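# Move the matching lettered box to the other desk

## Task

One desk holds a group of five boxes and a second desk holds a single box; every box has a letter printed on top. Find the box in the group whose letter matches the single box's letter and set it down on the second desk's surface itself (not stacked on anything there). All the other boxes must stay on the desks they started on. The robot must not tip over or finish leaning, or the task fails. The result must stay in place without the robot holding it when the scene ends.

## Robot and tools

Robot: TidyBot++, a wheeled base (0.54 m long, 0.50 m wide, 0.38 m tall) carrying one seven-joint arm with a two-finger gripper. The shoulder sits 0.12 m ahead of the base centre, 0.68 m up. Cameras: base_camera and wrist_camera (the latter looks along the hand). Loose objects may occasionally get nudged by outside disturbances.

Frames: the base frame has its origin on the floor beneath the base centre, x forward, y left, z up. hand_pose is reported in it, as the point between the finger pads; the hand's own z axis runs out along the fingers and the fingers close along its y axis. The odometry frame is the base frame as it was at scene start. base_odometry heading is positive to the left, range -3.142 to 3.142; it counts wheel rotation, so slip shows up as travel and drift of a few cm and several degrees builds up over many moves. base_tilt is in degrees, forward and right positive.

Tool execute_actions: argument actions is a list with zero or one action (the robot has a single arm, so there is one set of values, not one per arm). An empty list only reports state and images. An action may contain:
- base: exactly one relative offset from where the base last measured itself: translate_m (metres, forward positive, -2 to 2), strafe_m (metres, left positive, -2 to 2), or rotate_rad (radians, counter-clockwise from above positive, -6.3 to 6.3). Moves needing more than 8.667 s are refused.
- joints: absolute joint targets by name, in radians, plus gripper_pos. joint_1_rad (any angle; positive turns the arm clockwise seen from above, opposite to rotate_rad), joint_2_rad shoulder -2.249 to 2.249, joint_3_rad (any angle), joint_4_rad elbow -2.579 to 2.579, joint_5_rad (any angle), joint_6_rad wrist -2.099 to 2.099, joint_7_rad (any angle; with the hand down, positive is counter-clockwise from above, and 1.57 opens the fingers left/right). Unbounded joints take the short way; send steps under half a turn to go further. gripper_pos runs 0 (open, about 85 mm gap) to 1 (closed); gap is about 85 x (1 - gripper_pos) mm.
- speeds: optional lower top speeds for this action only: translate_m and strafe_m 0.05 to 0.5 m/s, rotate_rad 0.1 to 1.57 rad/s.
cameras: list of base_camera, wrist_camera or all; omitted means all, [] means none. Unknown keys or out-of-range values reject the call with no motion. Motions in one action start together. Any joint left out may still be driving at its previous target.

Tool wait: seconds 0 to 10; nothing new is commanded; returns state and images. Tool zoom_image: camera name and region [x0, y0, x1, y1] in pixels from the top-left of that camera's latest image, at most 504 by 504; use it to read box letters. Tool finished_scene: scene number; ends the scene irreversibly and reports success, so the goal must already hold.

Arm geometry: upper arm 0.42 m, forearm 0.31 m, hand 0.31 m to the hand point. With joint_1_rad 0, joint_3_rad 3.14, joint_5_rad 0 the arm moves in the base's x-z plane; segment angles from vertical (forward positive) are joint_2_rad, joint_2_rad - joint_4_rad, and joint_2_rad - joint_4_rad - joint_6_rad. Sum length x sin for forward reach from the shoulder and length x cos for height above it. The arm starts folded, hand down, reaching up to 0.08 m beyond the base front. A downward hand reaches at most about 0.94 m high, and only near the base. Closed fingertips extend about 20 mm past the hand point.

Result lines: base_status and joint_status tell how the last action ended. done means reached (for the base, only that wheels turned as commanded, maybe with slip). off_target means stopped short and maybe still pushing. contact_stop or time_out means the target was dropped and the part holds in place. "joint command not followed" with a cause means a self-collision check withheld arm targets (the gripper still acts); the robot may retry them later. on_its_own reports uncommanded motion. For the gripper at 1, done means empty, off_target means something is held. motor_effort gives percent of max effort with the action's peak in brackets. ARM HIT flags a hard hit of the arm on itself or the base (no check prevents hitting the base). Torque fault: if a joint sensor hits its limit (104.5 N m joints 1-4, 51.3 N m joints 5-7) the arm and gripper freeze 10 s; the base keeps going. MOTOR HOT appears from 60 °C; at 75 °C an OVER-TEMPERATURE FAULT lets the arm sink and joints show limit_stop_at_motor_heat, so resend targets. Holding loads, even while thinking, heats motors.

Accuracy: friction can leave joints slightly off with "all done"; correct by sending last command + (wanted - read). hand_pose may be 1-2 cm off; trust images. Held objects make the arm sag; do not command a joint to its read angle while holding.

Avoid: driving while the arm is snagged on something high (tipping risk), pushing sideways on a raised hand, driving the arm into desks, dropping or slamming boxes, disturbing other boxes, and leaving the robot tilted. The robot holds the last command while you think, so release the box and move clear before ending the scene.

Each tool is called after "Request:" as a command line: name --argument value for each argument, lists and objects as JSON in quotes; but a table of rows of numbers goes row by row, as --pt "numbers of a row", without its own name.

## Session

Request:
execute_actions --actions '[]'

Scene clock: 0.00 s.
base_odometry: x=+0.000 y=+0.000 heading=+0.000 (m, m, rad; odometry frame)
base_tilt: forward=-0.4 right=-0.2 (deg)
base_status: not commanded
joint_positions: joint_1_rad=-0.008 joint_2_rad=-0.376 joint_3_rad=+3.156 joint_4_rad=-2.560 joint_5_rad=-0.002 joint_6_rad=-0.838 joint_7_rad=+1.593 gripper_pos=+0.000
joint_status: not commanded
motor_effort: joint_1_rad=+0 joint_2_rad=-1 joint_3_rad=+0 joint_4_rad=+13 joint_5_rad=-1 joint_6_rad=+1 joint_7_rad=+0 (%)
hand_pose: x=+0.2591 y=+0.0016 z=+0.5833 quat_wxyz=(-0.003, +0.998, +0.008, +0.060) (m; base frame)
pictures: base_camera, wrist_camera
Images, in order (width x height): base_camera 644x364, wrist_camera 644x476.

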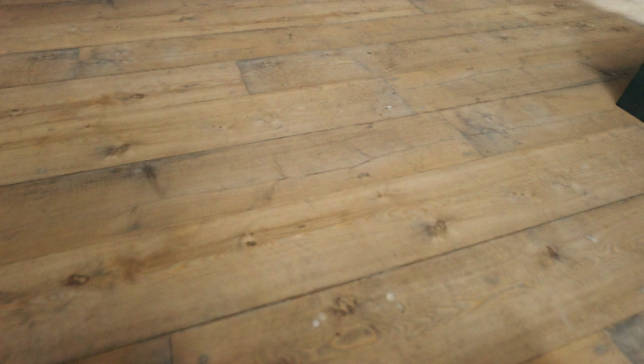

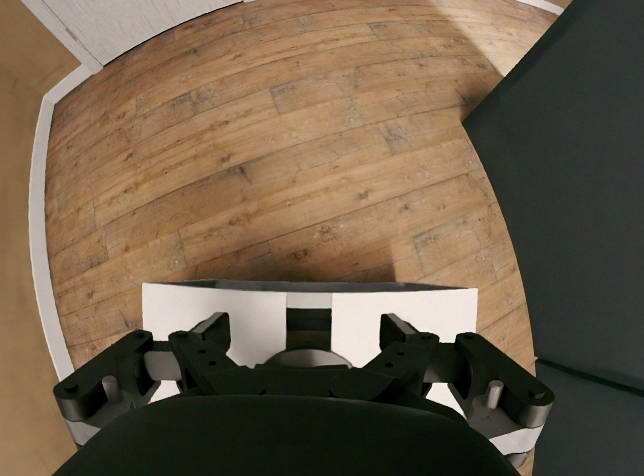

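Request:
execute_actions --actions '[{"joints":{"joint_1_rad":0.3,"joint_2_rad":-1.0,"joint_4_rad":-2.0,"joint_6_rad":-0.85}}]' --cameras '["wrist_camera"]'

Request:
execute_actions --actions '[{"joints":{"joint_1_rad":2.6}}]' --cameras '["wrist_camera"]'

Scene clock: 4.53 s.
base_odometry: x=+0.000 y=+0.000 heading=+0.000 (m, m, rad; odometry frame)
base_tilt: forward=-0.4 right=-0.2 (deg)
base_status: not commanded
joint_positions: joint_1_rad=+0.287 joint_2_rad=-0.995 joint_3_rad=+3.156 joint_4_rad=-2.018 joint_5_rad=-0.002 joint_6_rad=-0.838 joint_7_rad=+1.593 gripper_pos=+0.000
joint_status: all done
motor_effort: joint_1_rad=+0(0) joint_2_rad=+12(13) joint_3_rad=+0(0) joint_4_rad=+19(18) joint_5_rad=+0(0) joint_6_rad=+8(8) joint_7_rad=-1(0) (%)
hand_pose: x=+0.3230 y=-0.0640 z=+0.9857 quat_wxyz=(+0.089, +0.794, -0.113, +0.591) (m; base frame)
pictures: wrist_camera
Images, in order (width x height): wrist_camera 644x476.

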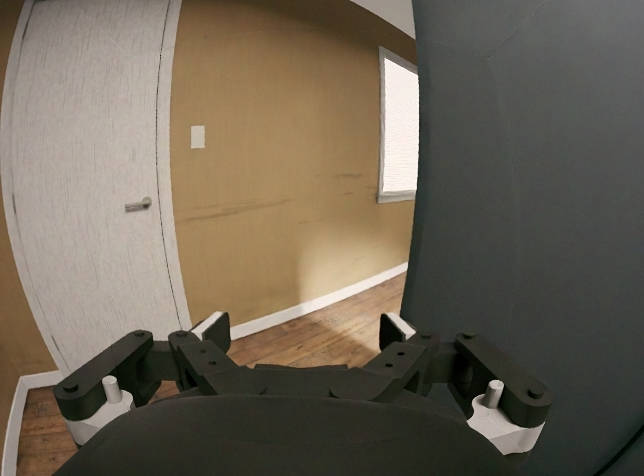

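Scene clock: 7.87 s.
base_odometry: x=+0.000 y=+0.000 heading=+0.000 (m, m, rad; odometry frame)
base_tilt: forward=-0.4 right=-0.2 (deg)
base_status: not commanded
joint_positions: joint_1_rad=+2.589 joint_2_rad=-0.995 joint_3_rad=+3.156 joint_4_rad=-2.018 joint_5_rad=-0.002 joint_6_rad=-0.838 joint_7_rad=+1.593 gripper_pos=+0.000
joint_status: all done
motor_effort: joint_1_rad=+0(0) joint_2_rad=+12(12) joint_3_rad=+0(1) joint_4_rad=+19(19) joint_5_rad=-1(1) joint_6_rad=+7(7) joint_7_rad=-1(0) (%)
hand_pose: x=-0.0649 y=-0.1091 z=+0.9857 quat_wxyz=(+0.576, +0.221, -0.771, +0.160) (m; base frame)
pictures: wrist_camera
Images, in order (width x height): wrist_camera 644x476.

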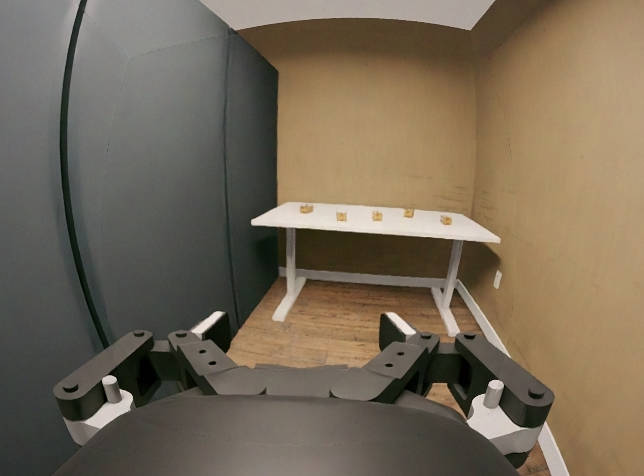

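Request:
execute_actions --actions '[{"base":{"rotate_rad":-1.2},"joints":{"joint_1_rad":0.0,"joint_6_rad":-1.1}}]'

Scene clock: 20.97 s.
base_odometry: x=+0.000 y=+0.000 heading=-1.200 (m, m, rad; odometry frame)
base_tilt: forward=-0.4 right=-0.2 (deg)
base_status: done
joint_positions: joint_1_rad=+0.011 joint_2_rad=-0.995 joint_3_rad=+3.156 joint_4_rad=-2.018 joint_5_rad=-0.002 joint_6_rad=-1.075 joint_7_rad=+1.593 gripper_pos=+0.000
joint_status: all done
motor_effort: joint_1_rad=+0(2) joint_2_rad=+12(13) joint_3_rad=+0(0) joint_4_rad=+18(19) joint_5_rad=-1(1) joint_6_rad=+7(7) joint_7_rad=-1(0) (%)
hand_pose: x=+0.3035 y=-0.0046 z=+0.9181 quat_wxyz=(+0.004, +0.867, -0.002, +0.499) (m; base frame)
pictures: base_camera, wrist_camera
Images, in order (width x height): base_camera 644x364, wrist_camera 644x476.

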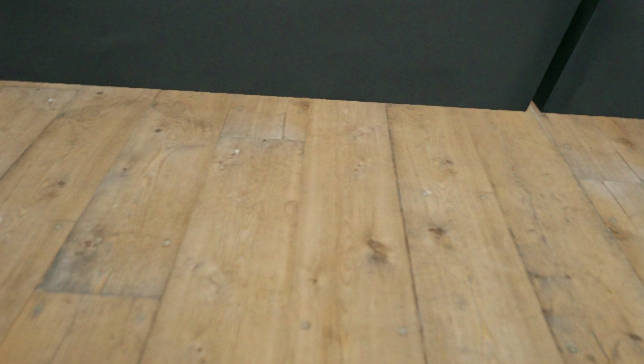

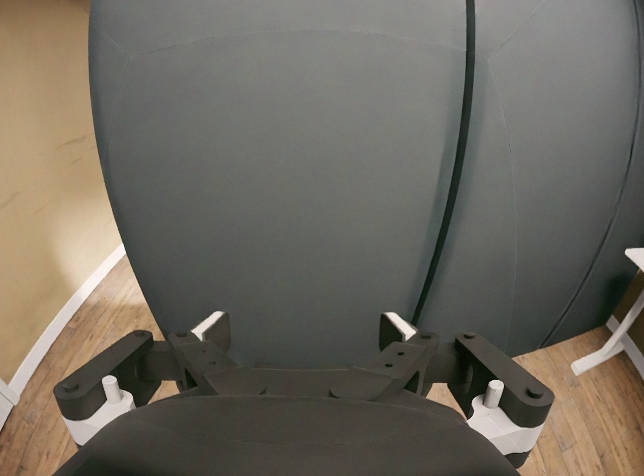

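Request:
execute_actions --actions '[{"base":{"strafe_m":0.75}}]'

Scene clock: 29.03 s.
base_odometry: x=+0.699 y=+0.271 heading=-1.200 (m, m, rad; odometry frame)
base_tilt: forward=-0.4 right=-0.2 (deg)
base_status: done
joint_positions: joint_1_rad=+0.009 joint_2_rad=-0.995 joint_3_rad=+3.156 joint_4_rad=-2.018 joint_5_rad=-0.002 joint_6_rad=-1.075 joint_7_rad=+1.593 gripper_pos=+0.000
joint_status: not commanded
motor_effort: joint_1_rad=+0(2) joint_2_rad=+12(13) joint_3_rad=+0(1) joint_4_rad=+18(18) joint_5_rad=-1(1) joint_6_rad=+7(7) joint_7_rad=+0(0) (%)
hand_pose: x=+0.3035 y=-0.0043 z=+0.9181 quat_wxyz=(+0.004, +0.867, -0.001, +0.498) (m; base frame)
pictures: base_camera, wrist_camera
Images, in order (width x height): base_camera 644x364, wrist_camera 644x476.

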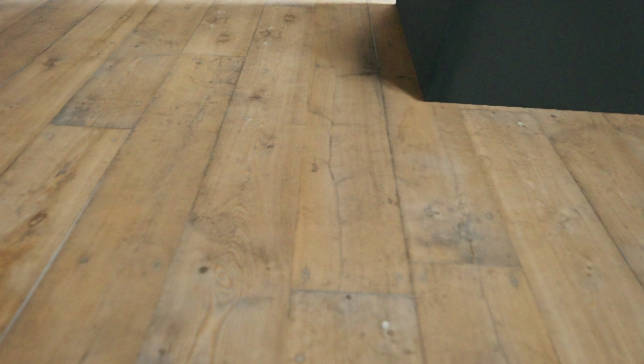

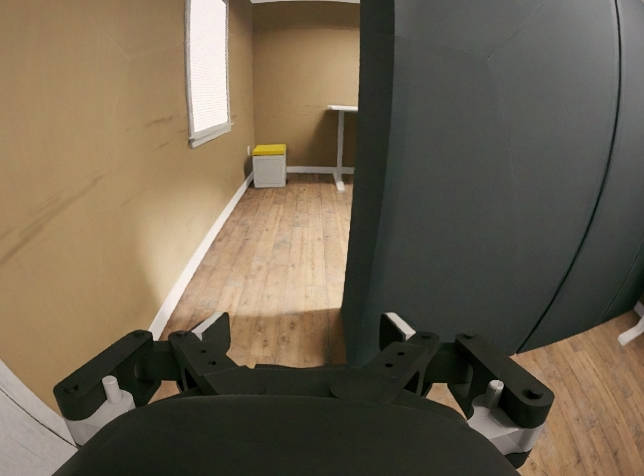

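Request:
execute_actions --actions '[{"base":{"strafe_m":0.31}}]' --cameras '["base_camera"]'

Request:
execute_actions --actions '[{"base":{"translate_m":1.2}}]'

Scene clock: 35.40 s.
base_odometry: x=+0.989 y=+0.384 heading=-1.201 (m, m, rad; odometry frame)
base_tilt: forward=-0.4 right=-0.2 (deg)
base_status: done
joint_positions: joint_1_rad=+0.008 joint_2_rad=-0.995 joint_3_rad=+3.156 joint_4_rad=-2.018 joint_5_rad=-0.002 joint_6_rad=-1.075 joint_7_rad=+1.593 gripper_pos=+0.000
joint_status: not commanded
motor_effort: joint_1_rad=+0(1) joint_2_rad=+12(13) joint_3_rad=+0(2) joint_4_rad=+18(18) joint_5_rad=-1(1) joint_6_rad=+7(6) joint_7_rad=+0(1) (%)
hand_pose: x=+0.3035 y=-0.0040 z=+0.9181 quat_wxyz=(+0.003, +0.867, +0.000, +0.498) (m; base frame)
pictures: base_camera
Images, in order (width x height): base_camera 644x364.

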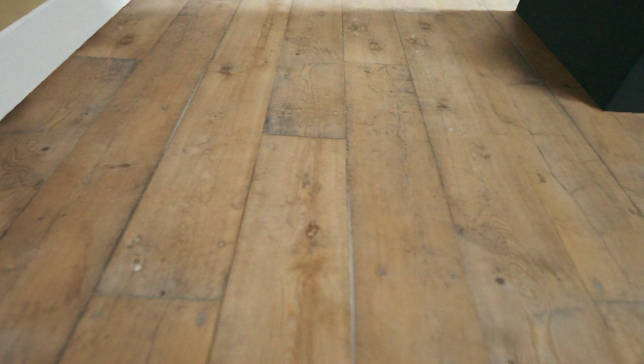

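Scene clock: 39.17 s.
base_odometry: x=+1.423 y=-0.735 heading=-1.200 (m, m, rad; odometry frame)
base_tilt: forward=-0.4 right=-0.2 (deg)
base_status: done
joint_positions: joint_1_rad=+0.008 joint_2_rad=-0.996 joint_3_rad=+3.156 joint_4_rad=-2.018 joint_5_rad=-0.002 joint_6_rad=-1.079 joint_7_rad=+1.593 gripper_pos=+0.000
joint_status: not commanded
motor_effort: joint_1_rad=+0(0) joint_2_rad=+12(15) joint_3_rad=+0(0) joint_4_rad=+18(18) joint_5_rad=-1(1) joint_6_rad=+6(7) joint_7_rad=+0(0) (%)
hand_pose: x=+0.3027 y=-0.0040 z=+0.9174 quat_wxyz=(+0.003, +0.867, +0.000, +0.497) (m; base frame)
pictures: base_camera, wrist_camera
Images, in order (width x height): base_camera 644x364, wrist_camera 644x476.

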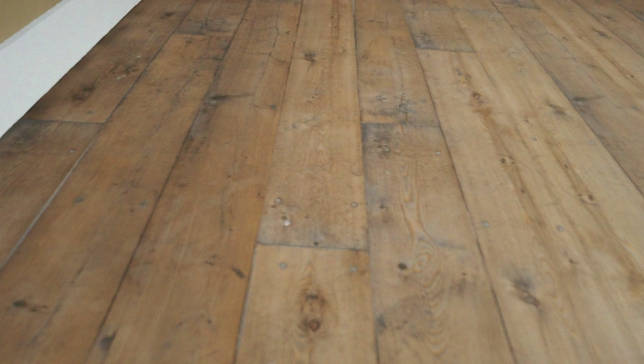

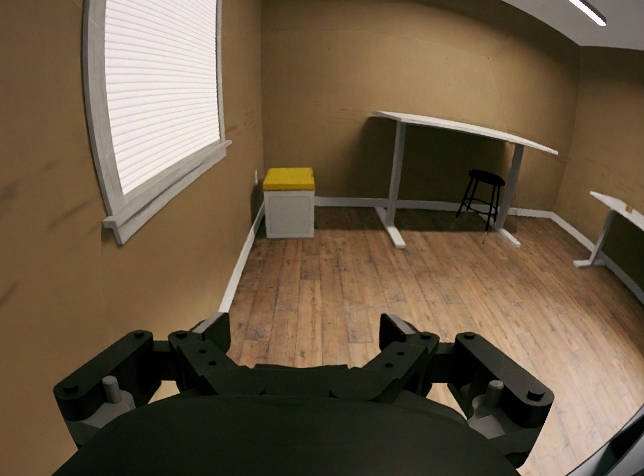

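Request:
execute_actions --actions '[{"base":{"translate_m":0.7},"joints":{"joint_1_rad":0.9,"joint_2_rad":-0.3,"joint_4_rad":-0.9,"joint_6_rad":-1.35}}]'

Scene clock: 45.83 s.
base_odometry: x=+1.677 y=-1.388 heading=-1.200 (m, m, rad; odometry frame)
base_tilt: forward=-0.4 right=-0.2 (deg)
base_status: done
joint_positions: joint_1_rad=+0.887 joint_2_rad=-0.301 joint_3_rad=+3.156 joint_4_rad=-0.924 joint_5_rad=-0.002 joint_6_rad=-1.325 joint_7_rad=+1.593 gripper_pos=+0.000
joint_status: all done
motor_effort: joint_1_rad=+0(1) joint_2_rad=-4(15) joint_3_rad=-1(0) joint_4_rad=+14(19) joint_5_rad=+0(1) joint_6_rad=+7(7) joint_7_rad=-1(0) (%)
hand_pose: x=+0.3350 y=-0.2733 z=+1.2243 quat_wxyz=(+0.248, +0.748, -0.352, +0.504) (m; base frame)
pictures: base_camera, wrist_camera
Images, in order (width x height): base_camera 644x364, wrist_camera 644x476.

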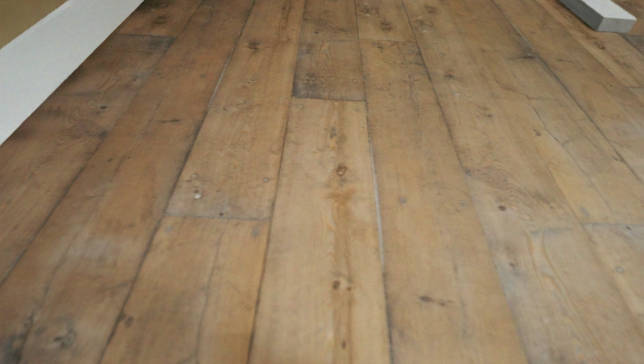

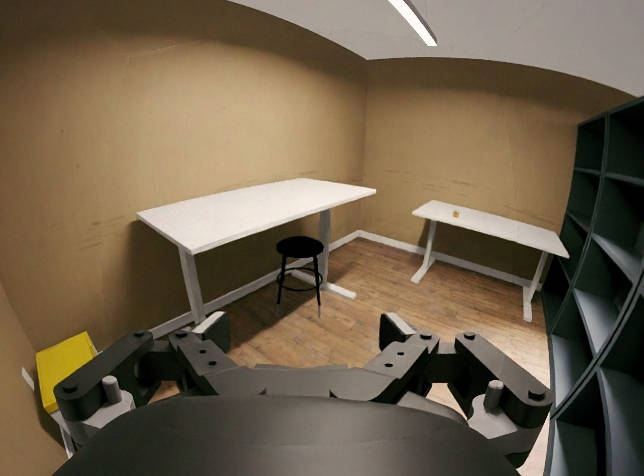

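Request:
execute_actions --actions '[{"base":{"rotate_rad":-1.59},"joints":{"joint_1_rad":0.0}}]'

Scene clock: 51.27 s.
base_odometry: x=+1.677 y=-1.388 heading=-2.790 (m, m, rad; odometry frame)
base_tilt: forward=-0.4 right=-0.2 (deg)
base_status: done
joint_positions: joint_1_rad=+0.013 joint_2_rad=-0.301 joint_3_rad=+3.156 joint_4_rad=-0.924 joint_5_rad=-0.002 joint_6_rad=-1.325 joint_7_rad=+1.593 gripper_pos=+0.000
joint_status: all done
motor_effort: joint_1_rad=+0(2) joint_2_rad=-4(6) joint_3_rad=+0(1) joint_4_rad=+14(14) joint_5_rad=-1(0) joint_6_rad=+8(7) joint_7_rad=+0(0) (%)
hand_pose: x=+0.4671 y=-0.0097 z=+1.2244 quat_wxyz=(+0.011, +0.827, -0.003, +0.562) (m; base frame)
pictures: base_camera, wrist_camera
Images, in order (width x height): base_camera 644x364, wrist_camera 644x476.

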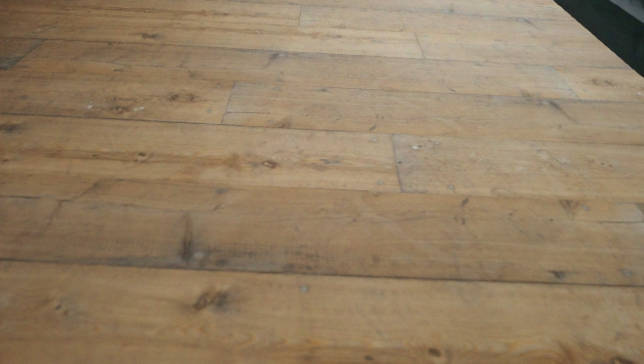

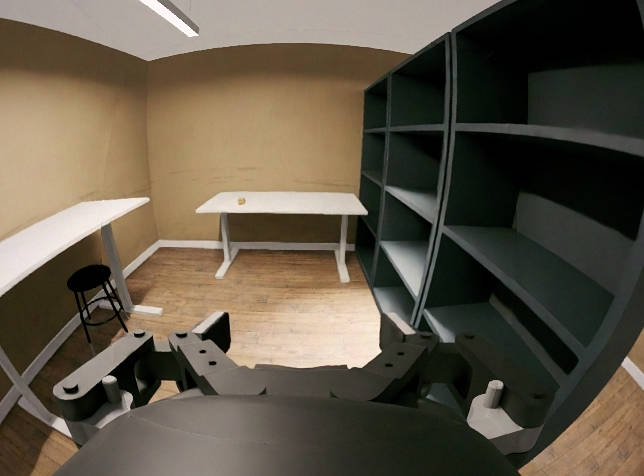

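Request:
execute_actions --actions '[{"base":{"translate_m":1.3}}]'

Scene clock: 58.30 s.
base_odometry: x=+0.456 y=-1.835 heading=-2.790 (m, m, rad; odometry frame)
base_tilt: forward=-0.4 right=-0.2 (deg)
base_status: done
joint_positions: joint_1_rad=+0.013 joint_2_rad=-0.297 joint_3_rad=+3.156 joint_4_rad=-0.920 joint_5_rad=-0.002 joint_6_rad=-1.327 joint_7_rad=+1.593 gripper_pos=+0.000
joint_status: not commanded
motor_effort: joint_1_rad=+0(0) joint_2_rad=-4(8) joint_3_rad=+0(1) joint_4_rad=+14(15) joint_5_rad=+0(1) joint_6_rad=+7(7) joint_7_rad=+0(0) (%)
hand_pose: x=+0.4686 y=-0.0097 z=+1.2242 quat_wxyz=(+0.011, +0.828, -0.003, +0.561) (m; base frame)
pictures: base_camera, wrist_camera
Images, in order (width x height): base_camera 644x364, wrist_camera 644x476.

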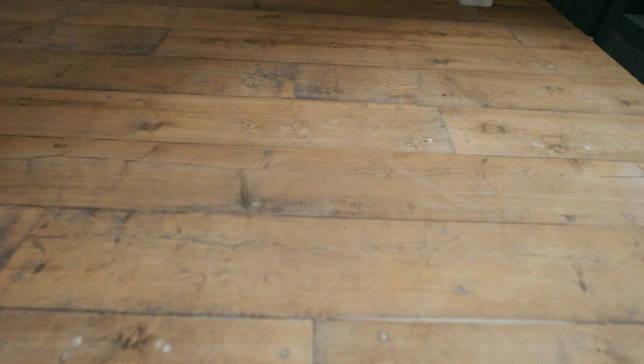

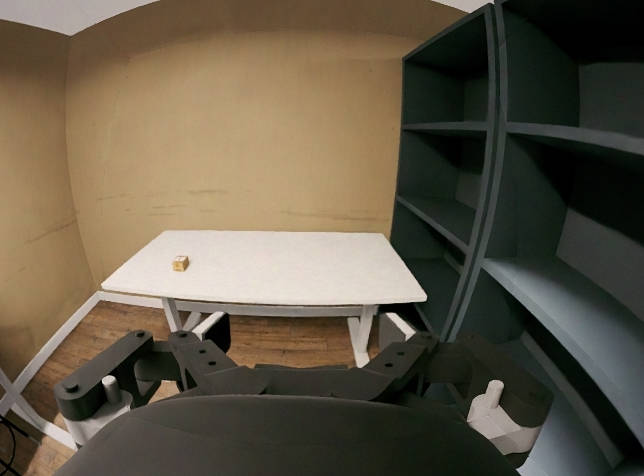

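Request:
execute_actions --actions '[{"base":{"translate_m":0.3},"joints":{"joint_1_rad":-0.55,"joint_2_rad":0.1,"joint_4_rad":-0.7,"joint_6_rad":-1.6}}]' --cameras '["wrist_camera"]'

Request:
zoom_image --camera "wrist_camera" --region '[170, 80, 470, 300]'

Scene clock: 63.67 s.
base_odometry: x=+0.174 y=-1.938 heading=-2.791 (m, m, rad; odometry frame)
base_tilt: forward=-0.4 right=-0.2 (deg)
base_status: done
joint_positions: joint_1_rad=-0.539 joint_2_rad=+0.107 joint_3_rad=+3.156 joint_4_rad=-0.723 joint_5_rad=-0.002 joint_6_rad=-1.575 joint_7_rad=+1.593 gripper_pos=+0.000
joint_status: all done
motor_effort: joint_1_rad=+1(0) joint_2_rad=-21(28) joint_3_rad=-1(2) joint_4_rad=+15(18) joint_5_rad=+0(1) joint_6_rad=+5(7) joint_7_rad=+0(0) (%)
hand_pose: x=+0.5386 y=+0.2455 z=+1.0820 quat_wxyz=(-0.090, +0.898, +0.252, +0.349) (m; base frame)
pictures: wrist_camera
Images, in order (width x height): wrist_camera 644x476.

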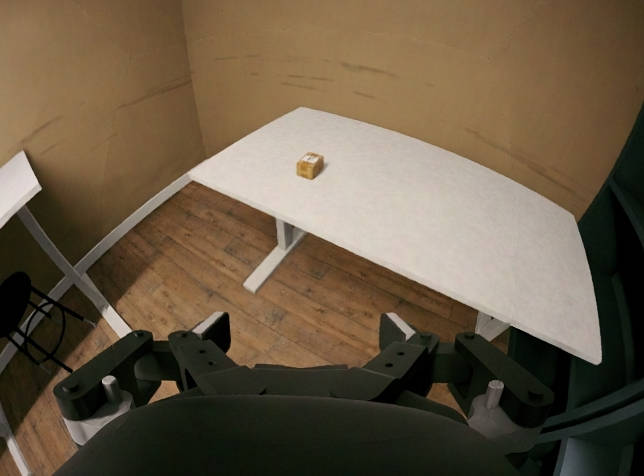

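Region (170, 80, 470, 300) of wrist_camera's 644x476 image, scaled by 1.680; it fills the top 370 rows of this view, and the rest is white.

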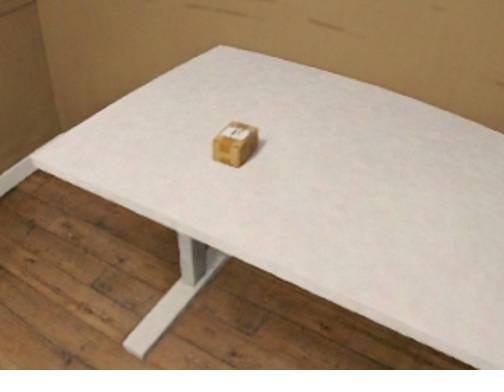

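Request:
execute_actions --actions '[{"base":{"strafe_m":0.45},"joints":{"joint_1_rad":-0.2}}]' --cameras '[]'

Request:
execute_actions --actions '[{"base":{"translate_m":0.25}}]'

Scene clock: 68.70 s.
base_odometry: x=+0.329 y=-2.361 heading=-2.791 (m, m, rad; odometry frame)
base_tilt: forward=-0.4 right=-0.2 (deg)
base_status: done
joint_positions: joint_1_rad=-0.211 joint_2_rad=+0.106 joint_3_rad=+3.156 joint_4_rad=-0.722 joint_5_rad=-0.002 joint_6_rad=-1.576 joint_7_rad=+1.593 gripper_pos=+0.000
joint_status: all done
motor_effort: joint_1_rad=+0(1) joint_2_rad=-21(22) joint_3_rad=-1(3) joint_4_rad=+15(15) joint_5_rad=+0(1) joint_6_rad=+6(5) joint_7_rad=-1(0) (%)
hand_pose: x=+0.5946 y=+0.0975 z=+1.0823 quat_wxyz=(-0.032, +0.927, +0.103, +0.359) (m; base frame)
pictures: none
No camera images: the call's "cameras" was empty. Leave "cameras" out to get every camera's image.

Scene clock: 70.47 s.
base_odometry: x=+0.094 y=-2.447 heading=-2.791 (m, m, rad; odometry frame)
base_tilt: forward=-0.4 right=-0.2 (deg)
base_status: done
joint_positions: joint_1_rad=-0.211 joint_2_rad=+0.107 joint_3_rad=+3.156 joint_4_rad=-0.721 joint_5_rad=-0.002 joint_6_rad=-1.578 joint_7_rad=+1.593 gripper_pos=+0.000
joint_status: not commanded
motor_effort: joint_1_rad=+0(1) joint_2_rad=-21(25) joint_3_rad=-1(1) joint_4_rad=+15(16) joint_5_rad=+0(1) joint_6_rad=+6(6) joint_7_rad=+0(0) (%)
hand_pose: x=+0.5949 y=+0.0975 z=+1.0819 quat_wxyz=(-0.031, +0.927, +0.103, +0.358) (m; base frame)
pictures: base_camera, wrist_camera
Images, in order (width x height): base_camera 644x364, wrist_camera 644x476.

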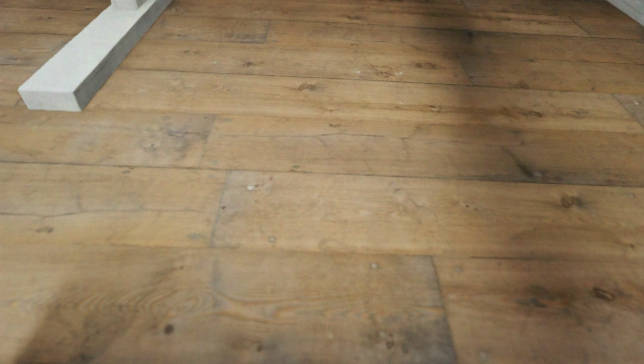

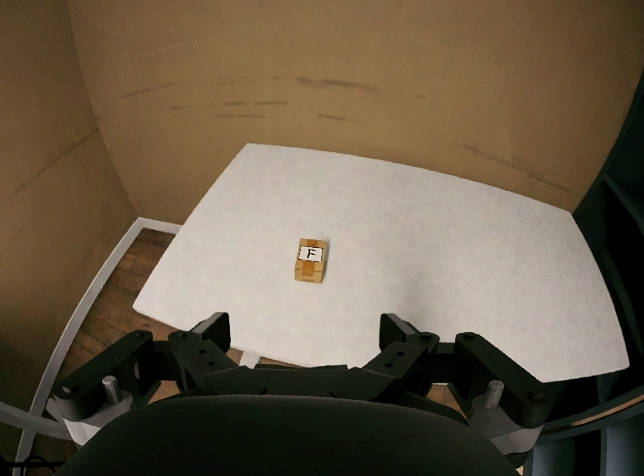

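Request:
zoom_image --camera "wrist_camera" --region '[270, 220, 350, 300]'

Region (270, 220, 350, 300) of wrist_camera's 644x476 image, scaled by 6.300.

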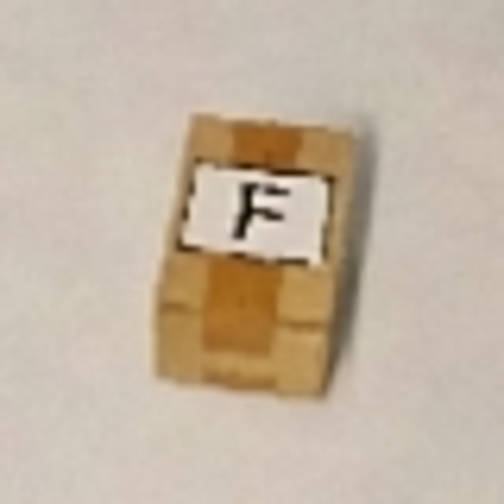

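Request:
execute_actions --actions '[{"base":{"strafe_m":-0.45},"joints":{"joint_1_rad":0.0,"joint_2_rad":-1.0,"joint_4_rad":-2.0,"joint_6_rad":-1.1}}]' --cameras '[]'

Request:
execute_actions --actions '[{"base":{"translate_m":-1.85}}]' --cameras '[]'

Request:
execute_actions --actions '[{"base":{"rotate_rad":1.57}}]'

Scene clock: 79.47 s.
base_odometry: x=-0.061 y=-2.024 heading=-2.790 (m, m, rad; odometry frame)
base_tilt: forward=-0.4 right=-0.2 (deg)
base_status: done
joint_positions: joint_1_rad=-0.014 joint_2_rad=-0.989 joint_3_rad=+3.157 joint_4_rad=-1.980 joint_5_rad=-0.002 joint_6_rad=-1.125 joint_7_rad=+1.593 gripper_pos=+0.000
joint_status: all done
motor_effort: joint_1_rad=+0(1) joint_2_rad=+13(22) joint_3_rad=+0(3) joint_4_rad=+18(19) joint_5_rad=-1(1) joint_6_rad=+7(7) joint_7_rad=+0(1) (%)
hand_pose: x=+0.2966 y=-0.0003 z=+0.9242 quat_wxyz=(-0.002, +0.871, +0.009, +0.491) (m; base frame)
pictures: none
No camera images: the call's "cameras" was empty. Leave "cameras" out to get every camera's image.

Scene clock: 84.53 s.
base_odometry: x=+1.676 y=-1.387 heading=-2.790 (m, m, rad; odometry frame)
base_tilt: forward=-0.4 right=-0.2 (deg)
base_status: done
joint_positions: joint_1_rad=-0.014 joint_2_rad=-0.996 joint_3_rad=+3.157 joint_4_rad=-1.980 joint_5_rad=-0.002 joint_6_rad=-1.122 joint_7_rad=+1.593 gripper_pos=+0.000
joint_status: not commanded
motor_effort: joint_1_rad=+0(0) joint_2_rad=+13(15) joint_3_rad=+0(1) joint_4_rad=+18(18) joint_5_rad=-1(1) joint_6_rad=+7(7) joint_7_rad=-1(0) (%)
hand_pose: x=+0.2956 y=-0.0003 z=+0.9258 quat_wxyz=(-0.002, +0.869, +0.009, +0.495) (m; base frame)
pictures: none
No camera images: the call's "cameras" was empty. Leave "cameras" out to get every camera's image.

Scene clock: 86.83 s.
base_odometry: x=+1.676 y=-1.387 heading=-1.220 (m, m, rad; odometry frame)
base_tilt: forward=-0.4 right=-0.2 (deg)
base_status: done
joint_positions: joint_1_rad=-0.012 joint_2_rad=-0.996 joint_3_rad=+3.157 joint_4_rad=-1.980 joint_5_rad=-0.002 joint_6_rad=-1.122 joint_7_rad=+1.593 gripper_pos=+0.000
joint_status: not commanded
motor_effort: joint_1_rad=+0(1) joint_2_rad=+13(14) joint_3_rad=+0(0) joint_4_rad=+17(18) joint_5_rad=+0(1) joint_6_rad=+6(7) joint_7_rad=+0(1) (%)
hand_pose: x=+0.2956 y=-0.0007 z=+0.9258 quat_wxyz=(-0.002, +0.869, +0.008, +0.495) (m; base frame)
pictures: base_camera, wrist_camera
Images, in order (width x height): base_camera 644x364, wrist_camera 644x476.

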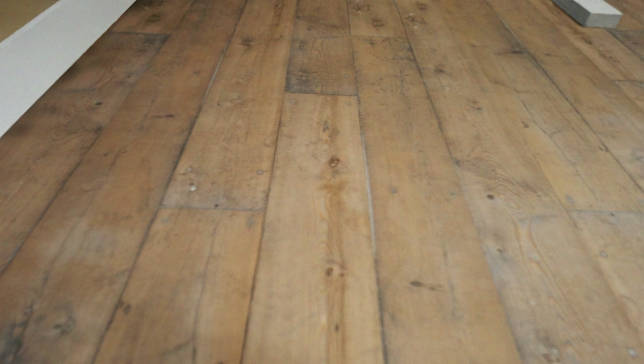

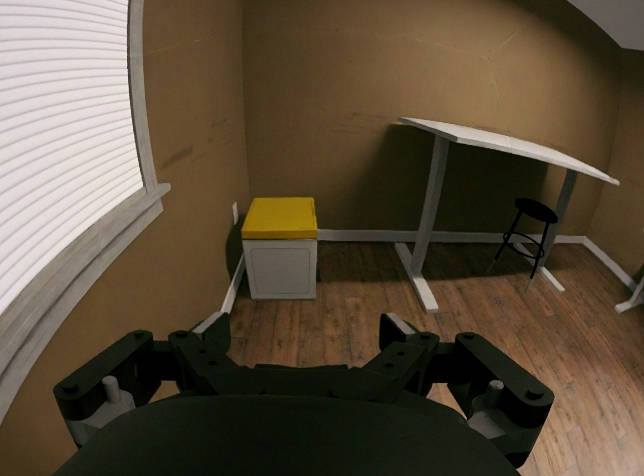

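Request:
execute_actions --actions '[{"base":{"translate_m":-1.0}}]' --cameras '["base_camera"]'

Request:
execute_actions --actions '[{"base":{"translate_m":-0.9}}]'

Scene clock: 94.67 s.
base_odometry: x=+1.332 y=-0.448 heading=-1.220 (m, m, rad; odometry frame)
base_tilt: forward=-0.4 right=-0.2 (deg)
base_status: done
joint_positions: joint_1_rad=-0.012 joint_2_rad=-0.998 joint_3_rad=+3.157 joint_4_rad=-1.981 joint_5_rad=-0.002 joint_6_rad=-1.121 joint_7_rad=+1.593 gripper_pos=+0.000
joint_status: not commanded
motor_effort: joint_1_rad=+0(0) joint_2_rad=+13(15) joint_3_rad=+0(0) joint_4_rad=+17(19) joint_5_rad=-1(1) joint_6_rad=+7(6) joint_7_rad=-1(0) (%)
hand_pose: x=+0.2952 y=-0.0007 z=+0.9261 quat_wxyz=(-0.002, +0.868, +0.008, +0.496) (m; base frame)
pictures: base_camera
Images, in order (width x height): base_camera 644x364.

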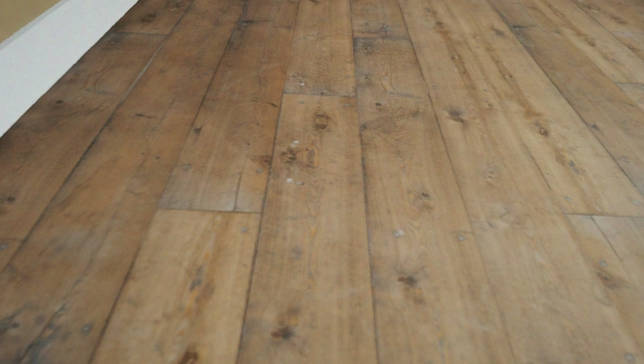

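Scene clock: 97.83 s.
base_odometry: x=+1.022 y=+0.397 heading=-1.220 (m, m, rad; odometry frame)
base_tilt: forward=-0.4 right=-0.2 (deg)
base_status: done
joint_positions: joint_1_rad=-0.012 joint_2_rad=-0.999 joint_3_rad=+3.157 joint_4_rad=-1.981 joint_5_rad=-0.002 joint_6_rad=-1.121 joint_7_rad=+1.593 gripper_pos=+0.000
joint_status: not commanded
motor_effort: joint_1_rad=+0(0) joint_2_rad=+13(15) joint_3_rad=+0(0) joint_4_rad=+18(18) joint_5_rad=-1(0) joint_6_rad=+6(7) joint_7_rad=+0(1) (%)
hand_pose: x=+0.2951 y=-0.0007 z=+0.9261 quat_wxyz=(-0.002, +0.868, +0.008, +0.496) (m; base frame)
pictures: base_camera, wrist_camera
Images, in order (width x height): base_camera 644x364, wrist_camera 644x476.

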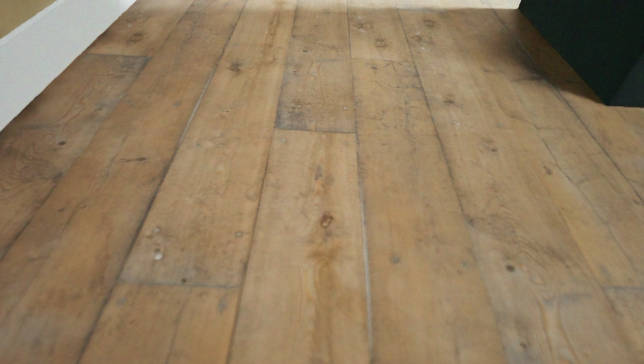

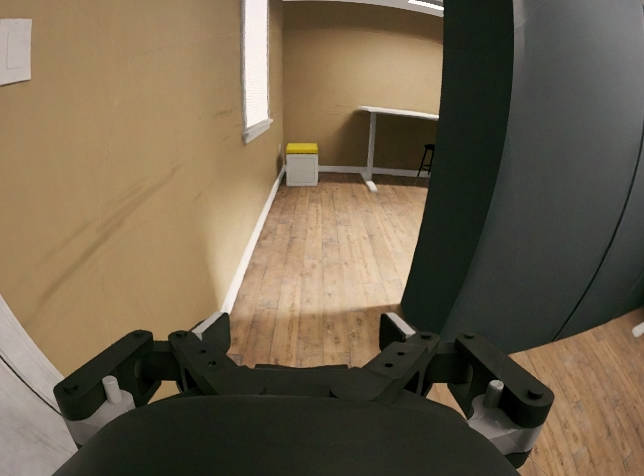

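Request:
execute_actions --actions '[{"base":{"rotate_rad":-1.57}}]' --cameras '[]'

Request:
execute_actions --actions '[{"base":{"translate_m":1.7},"joints":{"joint_2_rad":-0.2,"joint_4_rad":-0.9,"joint_6_rad":-1.55}}]'

Scene clock: 103.40 s.
base_odometry: x=+1.022 y=+0.397 heading=-2.789 (m, m, rad; odometry frame)
base_tilt: forward=-0.4 right=-0.2 (deg)
base_status: done
joint_positions: joint_1_rad=-0.010 joint_2_rad=-0.999 joint_3_rad=+3.157 joint_4_rad=-1.981 joint_5_rad=-0.002 joint_6_rad=-1.121 joint_7_rad=+1.593 gripper_pos=+0.000
joint_status: not commanded
motor_effort: joint_1_rad=+1(0) joint_2_rad=+13(14) joint_3_rad=+0(0) joint_4_rad=+17(18) joint_5_rad=-1(1) joint_6_rad=+7(7) joint_7_rad=+0(0) (%)
hand_pose: x=+0.2951 y=-0.0010 z=+0.9261 quat_wxyz=(-0.001, +0.868, +0.007, +0.496) (m; base frame)
pictures: none
No camera images: the call's "cameras" was empty. Leave "cameras" out to get every camera's image.

Scene clock: 108.17 s.
base_odometry: x=-0.575 y=-0.188 heading=-2.790 (m, m, rad; odometry frame)
base_tilt: forward=-0.4 right=-0.2 (deg)
base_status: done
joint_positions: joint_1_rad=-0.010 joint_2_rad=-0.199 joint_3_rad=+3.157 joint_4_rad=-0.923 joint_5_rad=-0.002 joint_6_rad=-1.525 joint_7_rad=+1.593 gripper_pos=+0.000
joint_status: all done
motor_effort: joint_1_rad=+0(1) joint_2_rad=-9(16) joint_3_rad=-1(0) joint_4_rad=+15(19) joint_5_rad=-1(0) joint_6_rad=+6(7) joint_7_rad=+0(1) (%)
hand_pose: x=+0.4868 y=-0.0014 z=+1.1344 quat_wxyz=(+0.004, +0.902, +0.008, +0.431) (m; base frame)
pictures: base_camera, wrist_camera
Images, in order (width x height): base_camera 644x364, wrist_camera 644x476.

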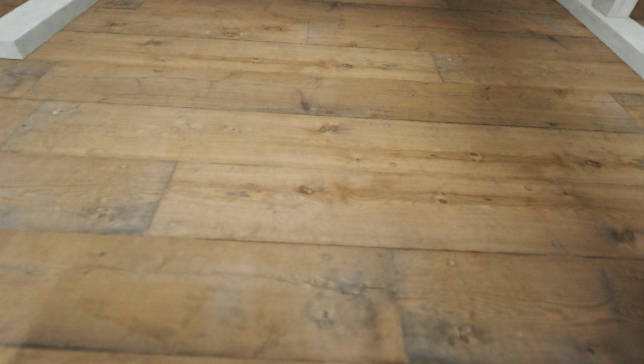

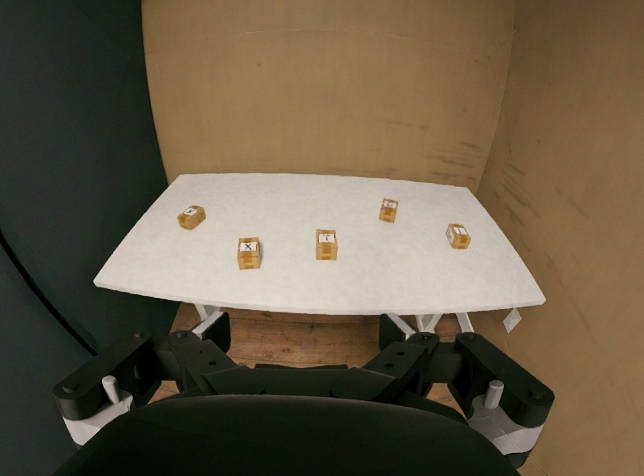

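Request:
execute_actions --actions '[{"base":{"translate_m":0.22},"joints":{"joint_2_rad":0.1,"joint_4_rad":-0.75,"joint_6_rad":-1.7}}]'

Request:
zoom_image --camera "wrist_camera" --region '[70, 100, 574, 330]'

Scene clock: 113.47 s.
base_odometry: x=-0.782 y=-0.264 heading=-2.790 (m, m, rad; odometry frame)
base_tilt: forward=-0.4 right=-0.2 (deg)
base_status: done
joint_positions: joint_1_rad=-0.010 joint_2_rad=+0.106 joint_3_rad=+3.157 joint_4_rad=-0.772 joint_5_rad=-0.002 joint_6_rad=-1.675 joint_7_rad=+1.593 gripper_pos=+0.000
joint_status: all done
motor_effort: joint_1_rad=+0(0) joint_2_rad=-21(30) joint_3_rad=-1(1) joint_4_rad=+15(18) joint_5_rad=+0(1) joint_6_rad=+4(6) joint_7_rad=-1(0) (%)
hand_pose: x=+0.5785 y=+0.0000 z=+1.0418 quat_wxyz=(+0.004, +0.957, +0.009, +0.290) (m; base frame)
pictures: base_camera, wrist_camera
Images, in order (width x height): base_camera 644x364, wrist_camera 644x476.

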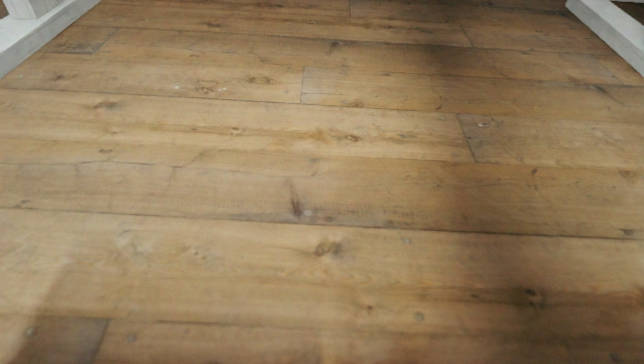

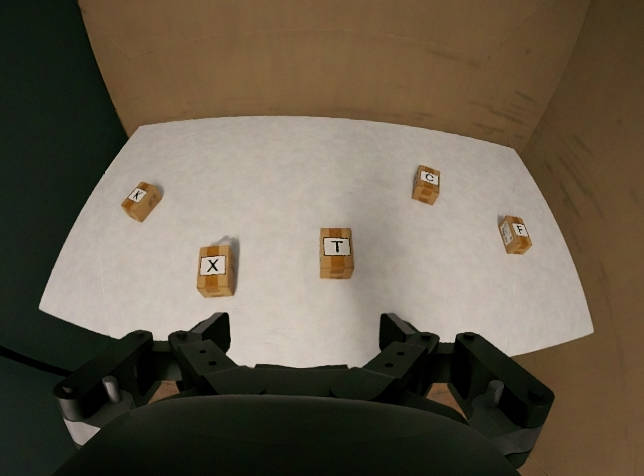

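Region (70, 100, 574, 330) of wrist_camera's 644x476 image, scaled by 1.000; it fills the top 230 rows of this view, and the rest is white.

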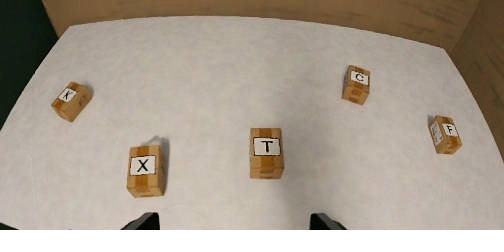

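Request:
execute_actions --actions '[{"base":{"strafe_m":-0.33},"joints":{"joint_1_rad":0.15,"joint_2_rad":0.15,"joint_4_rad":-0.95,"joint_6_rad":-1.55}}]'

Scene clock: 119.00 s.
base_odometry: x=-0.895 y=+0.046 heading=-2.790 (m, m, rad; odometry frame)
base_tilt: forward=-0.4 right=-0.2 (deg)
base_status: done
joint_positions: joint_1_rad=+0.145 joint_2_rad=+0.148 joint_3_rad=+3.157 joint_4_rad=-0.933 joint_5_rad=-0.002 joint_6_rad=-1.574 joint_7_rad=+1.593 gripper_pos=+0.000
joint_status: all done
motor_effort: joint_1_rad=+0(3) joint_2_rad=-24(26) joint_3_rad=-1(3) joint_4_rad=+16(17) joint_5_rad=-1(2) joint_6_rad=+4(4) joint_7_rad=+0(1) (%)
hand_pose: x=+0.5984 y=-0.0749 z=+0.9707 quat_wxyz=(+0.022, +0.968, -0.066, +0.240) (m; base frame)
pictures: base_camera, wrist_camera
Images, in order (width x height): base_camera 644x364, wrist_camera 644x476.

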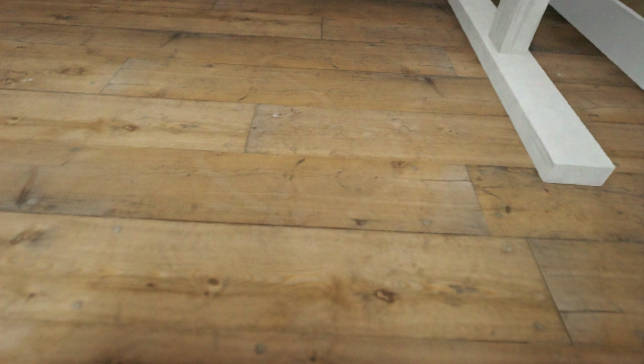

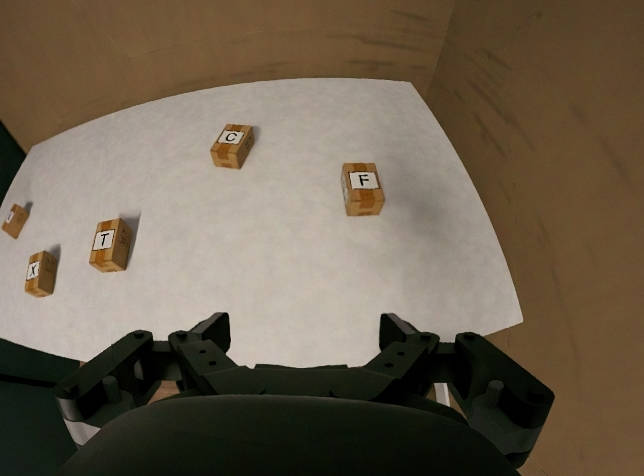

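Request:
execute_actions --actions '[{"joints":{"joint_1_rad":0.255,"joint_2_rad":0.255,"joint_4_rad":-1.35,"joint_6_rad":-0.73}}]' --cameras '["wrist_camera"]'

Scene clock: 129.77 s.
base_odometry: x=-0.895 y=+0.046 heading=-2.790 (m, m, rad; odometry frame)
base_tilt: forward=-0.4 right=-0.2 (deg)
base_status: not commanded
joint_positions: joint_1_rad=+0.243 joint_2_rad=+0.255 joint_3_rad=+3.157 joint_4_rad=-1.334 joint_5_rad=-0.002 joint_6_rad=-0.752 joint_7_rad=+1.593 gripper_pos=+0.000
joint_status: all done
motor_effort: joint_1_rad=+0(1) joint_2_rad=-31(33) joint_3_rad=-1(1) joint_4_rad=+20(22) joint_5_rad=-1(1) joint_6_rad=+5(5) joint_7_rad=+0(0) (%)
hand_pose: x=+0.7424 y=-0.1617 z=+0.8667 quat_wxyz=(+0.055, +0.915, -0.108, +0.386) (m; base frame)
pictures: wrist_camera
Images, in order (width x height): wrist_camera 644x476.

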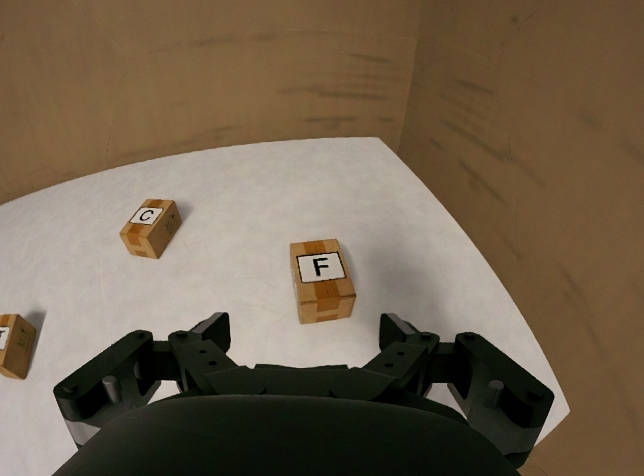

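Request:
execute_actions --actions '[{"joints":{"joint_1_rad":0.265,"joint_2_rad":0.54,"joint_4_rad":-1.07,"joint_6_rad":-0.70,"joint_7_rad":1.74}}]' --cameras '["wrist_camera"]'

Scene clock: 140.63 s.
base_odometry: x=-0.895 y=+0.046 heading=-2.790 (m, m, rad; odometry frame)
base_tilt: forward=-0.4 right=-0.1 (deg)
base_status: not commanded
joint_positions: joint_1_rad=+0.250 joint_2_rad=+0.544 joint_3_rad=+3.157 joint_4_rad=-1.094 joint_5_rad=-0.002 joint_6_rad=-0.725 joint_7_rad=+1.703 gripper_pos=+0.000
joint_status: all done
motor_effort: joint_1_rad=+0(0) joint_2_rad=-41(44) joint_3_rad=-1(1) joint_4_rad=+20(20) joint_5_rad=+0(0) joint_6_rad=+6(6) joint_7_rad=+0(1) (%)
hand_pose: x=+0.8441 y=-0.1929 z=+0.7990 quat_wxyz=(+0.077, +0.923, -0.060, +0.372) (m; base frame)
pictures: wrist_camera
Images, in order (width x height): wrist_camera 644x476.

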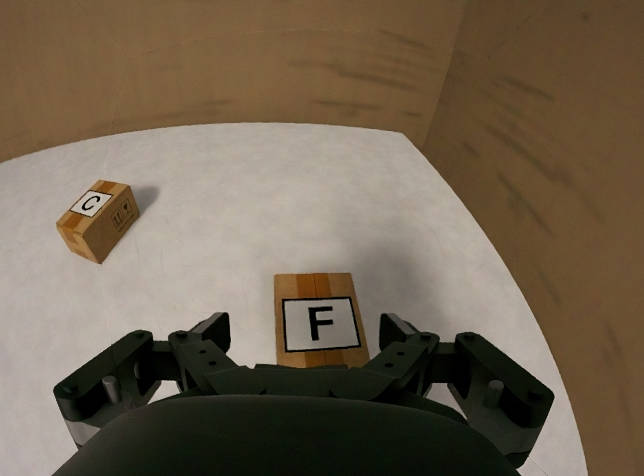

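Request:
execute_actions --actions '[{"joints":{"joint_1_rad":0.28}}]' --cameras '["wrist_camera"]'

Scene clock: 144.13 s.
base_odometry: x=-0.895 y=+0.046 heading=-2.790 (m, m, rad; odometry frame)
base_tilt: forward=-0.4 right=-0.2 (deg)
base_status: not commanded
joint_positions: joint_1_rad=+0.270 joint_2_rad=+0.544 joint_3_rad=+3.157 joint_4_rad=-1.094 joint_5_rad=-0.002 joint_6_rad=-0.725 joint_7_rad=+1.703 gripper_pos=+0.000
joint_status: all done
motor_effort: joint_1_rad=+0(2) joint_2_rad=-41(41) joint_3_rad=-1(2) joint_4_rad=+19(20) joint_5_rad=+0(0) joint_6_rad=+5(5) joint_7_rad=+0(0) (%)
hand_pose: x=+0.8402 y=-0.2068 z=+0.7990 quat_wxyz=(+0.081, +0.923, -0.069, +0.371) (m; base frame)
pictures: wrist_camera
Images, in order (width x height): wrist_camera 644x476.

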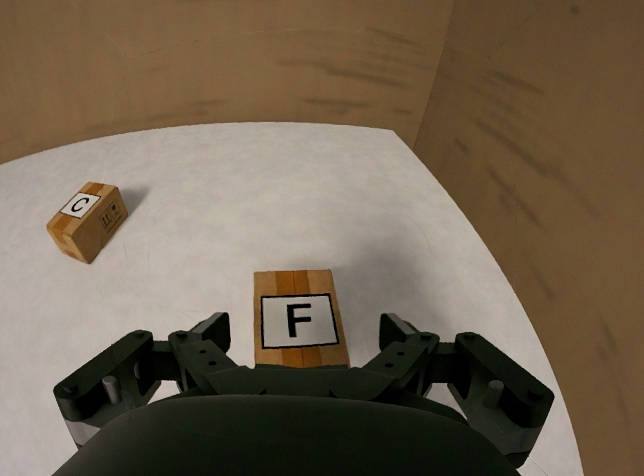

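Request:
execute_actions --actions '[{"joints":{"joint_2_rad":0.59,"joint_4_rad":-1.165,"joint_6_rad":-0.58}}]' --cameras '["wrist_camera"]'

Scene clock: 148.13 s.
base_odometry: x=-0.895 y=+0.046 heading=-2.790 (m, m, rad; odometry frame)
base_tilt: forward=-0.4 right=-0.2 (deg)
base_status: not commanded
joint_positions: joint_1_rad=+0.270 joint_2_rad=+0.585 joint_3_rad=+3.157 joint_4_rad=-1.147 joint_5_rad=-0.002 joint_6_rad=-0.603 joint_7_rad=+1.703 gripper_pos=+0.000
joint_status: all done
motor_effort: joint_1_rad=+0(0) joint_2_rad=-42(44) joint_3_rad=-1(1) joint_4_rad=+19(20) joint_5_rad=+0(0) joint_6_rad=+6(6) joint_7_rad=+0(1) (%)
hand_pose: x=+0.8567 y=-0.2116 z=+0.7665 quat_wxyz=(+0.084, +0.917, -0.068, +0.383) (m; base frame)
pictures: wrist_camera
Images, in order (width x height): wrist_camera 644x476.

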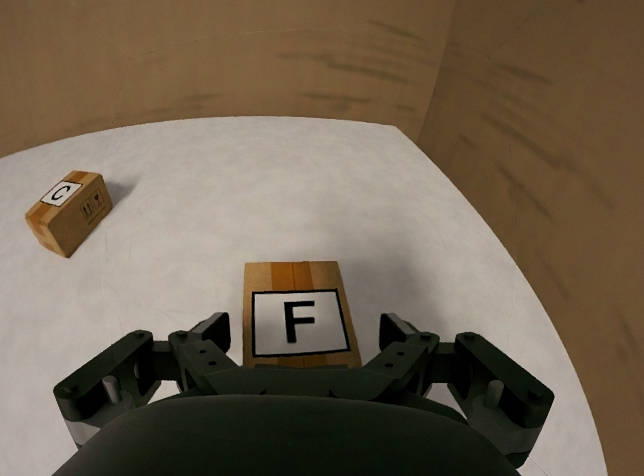

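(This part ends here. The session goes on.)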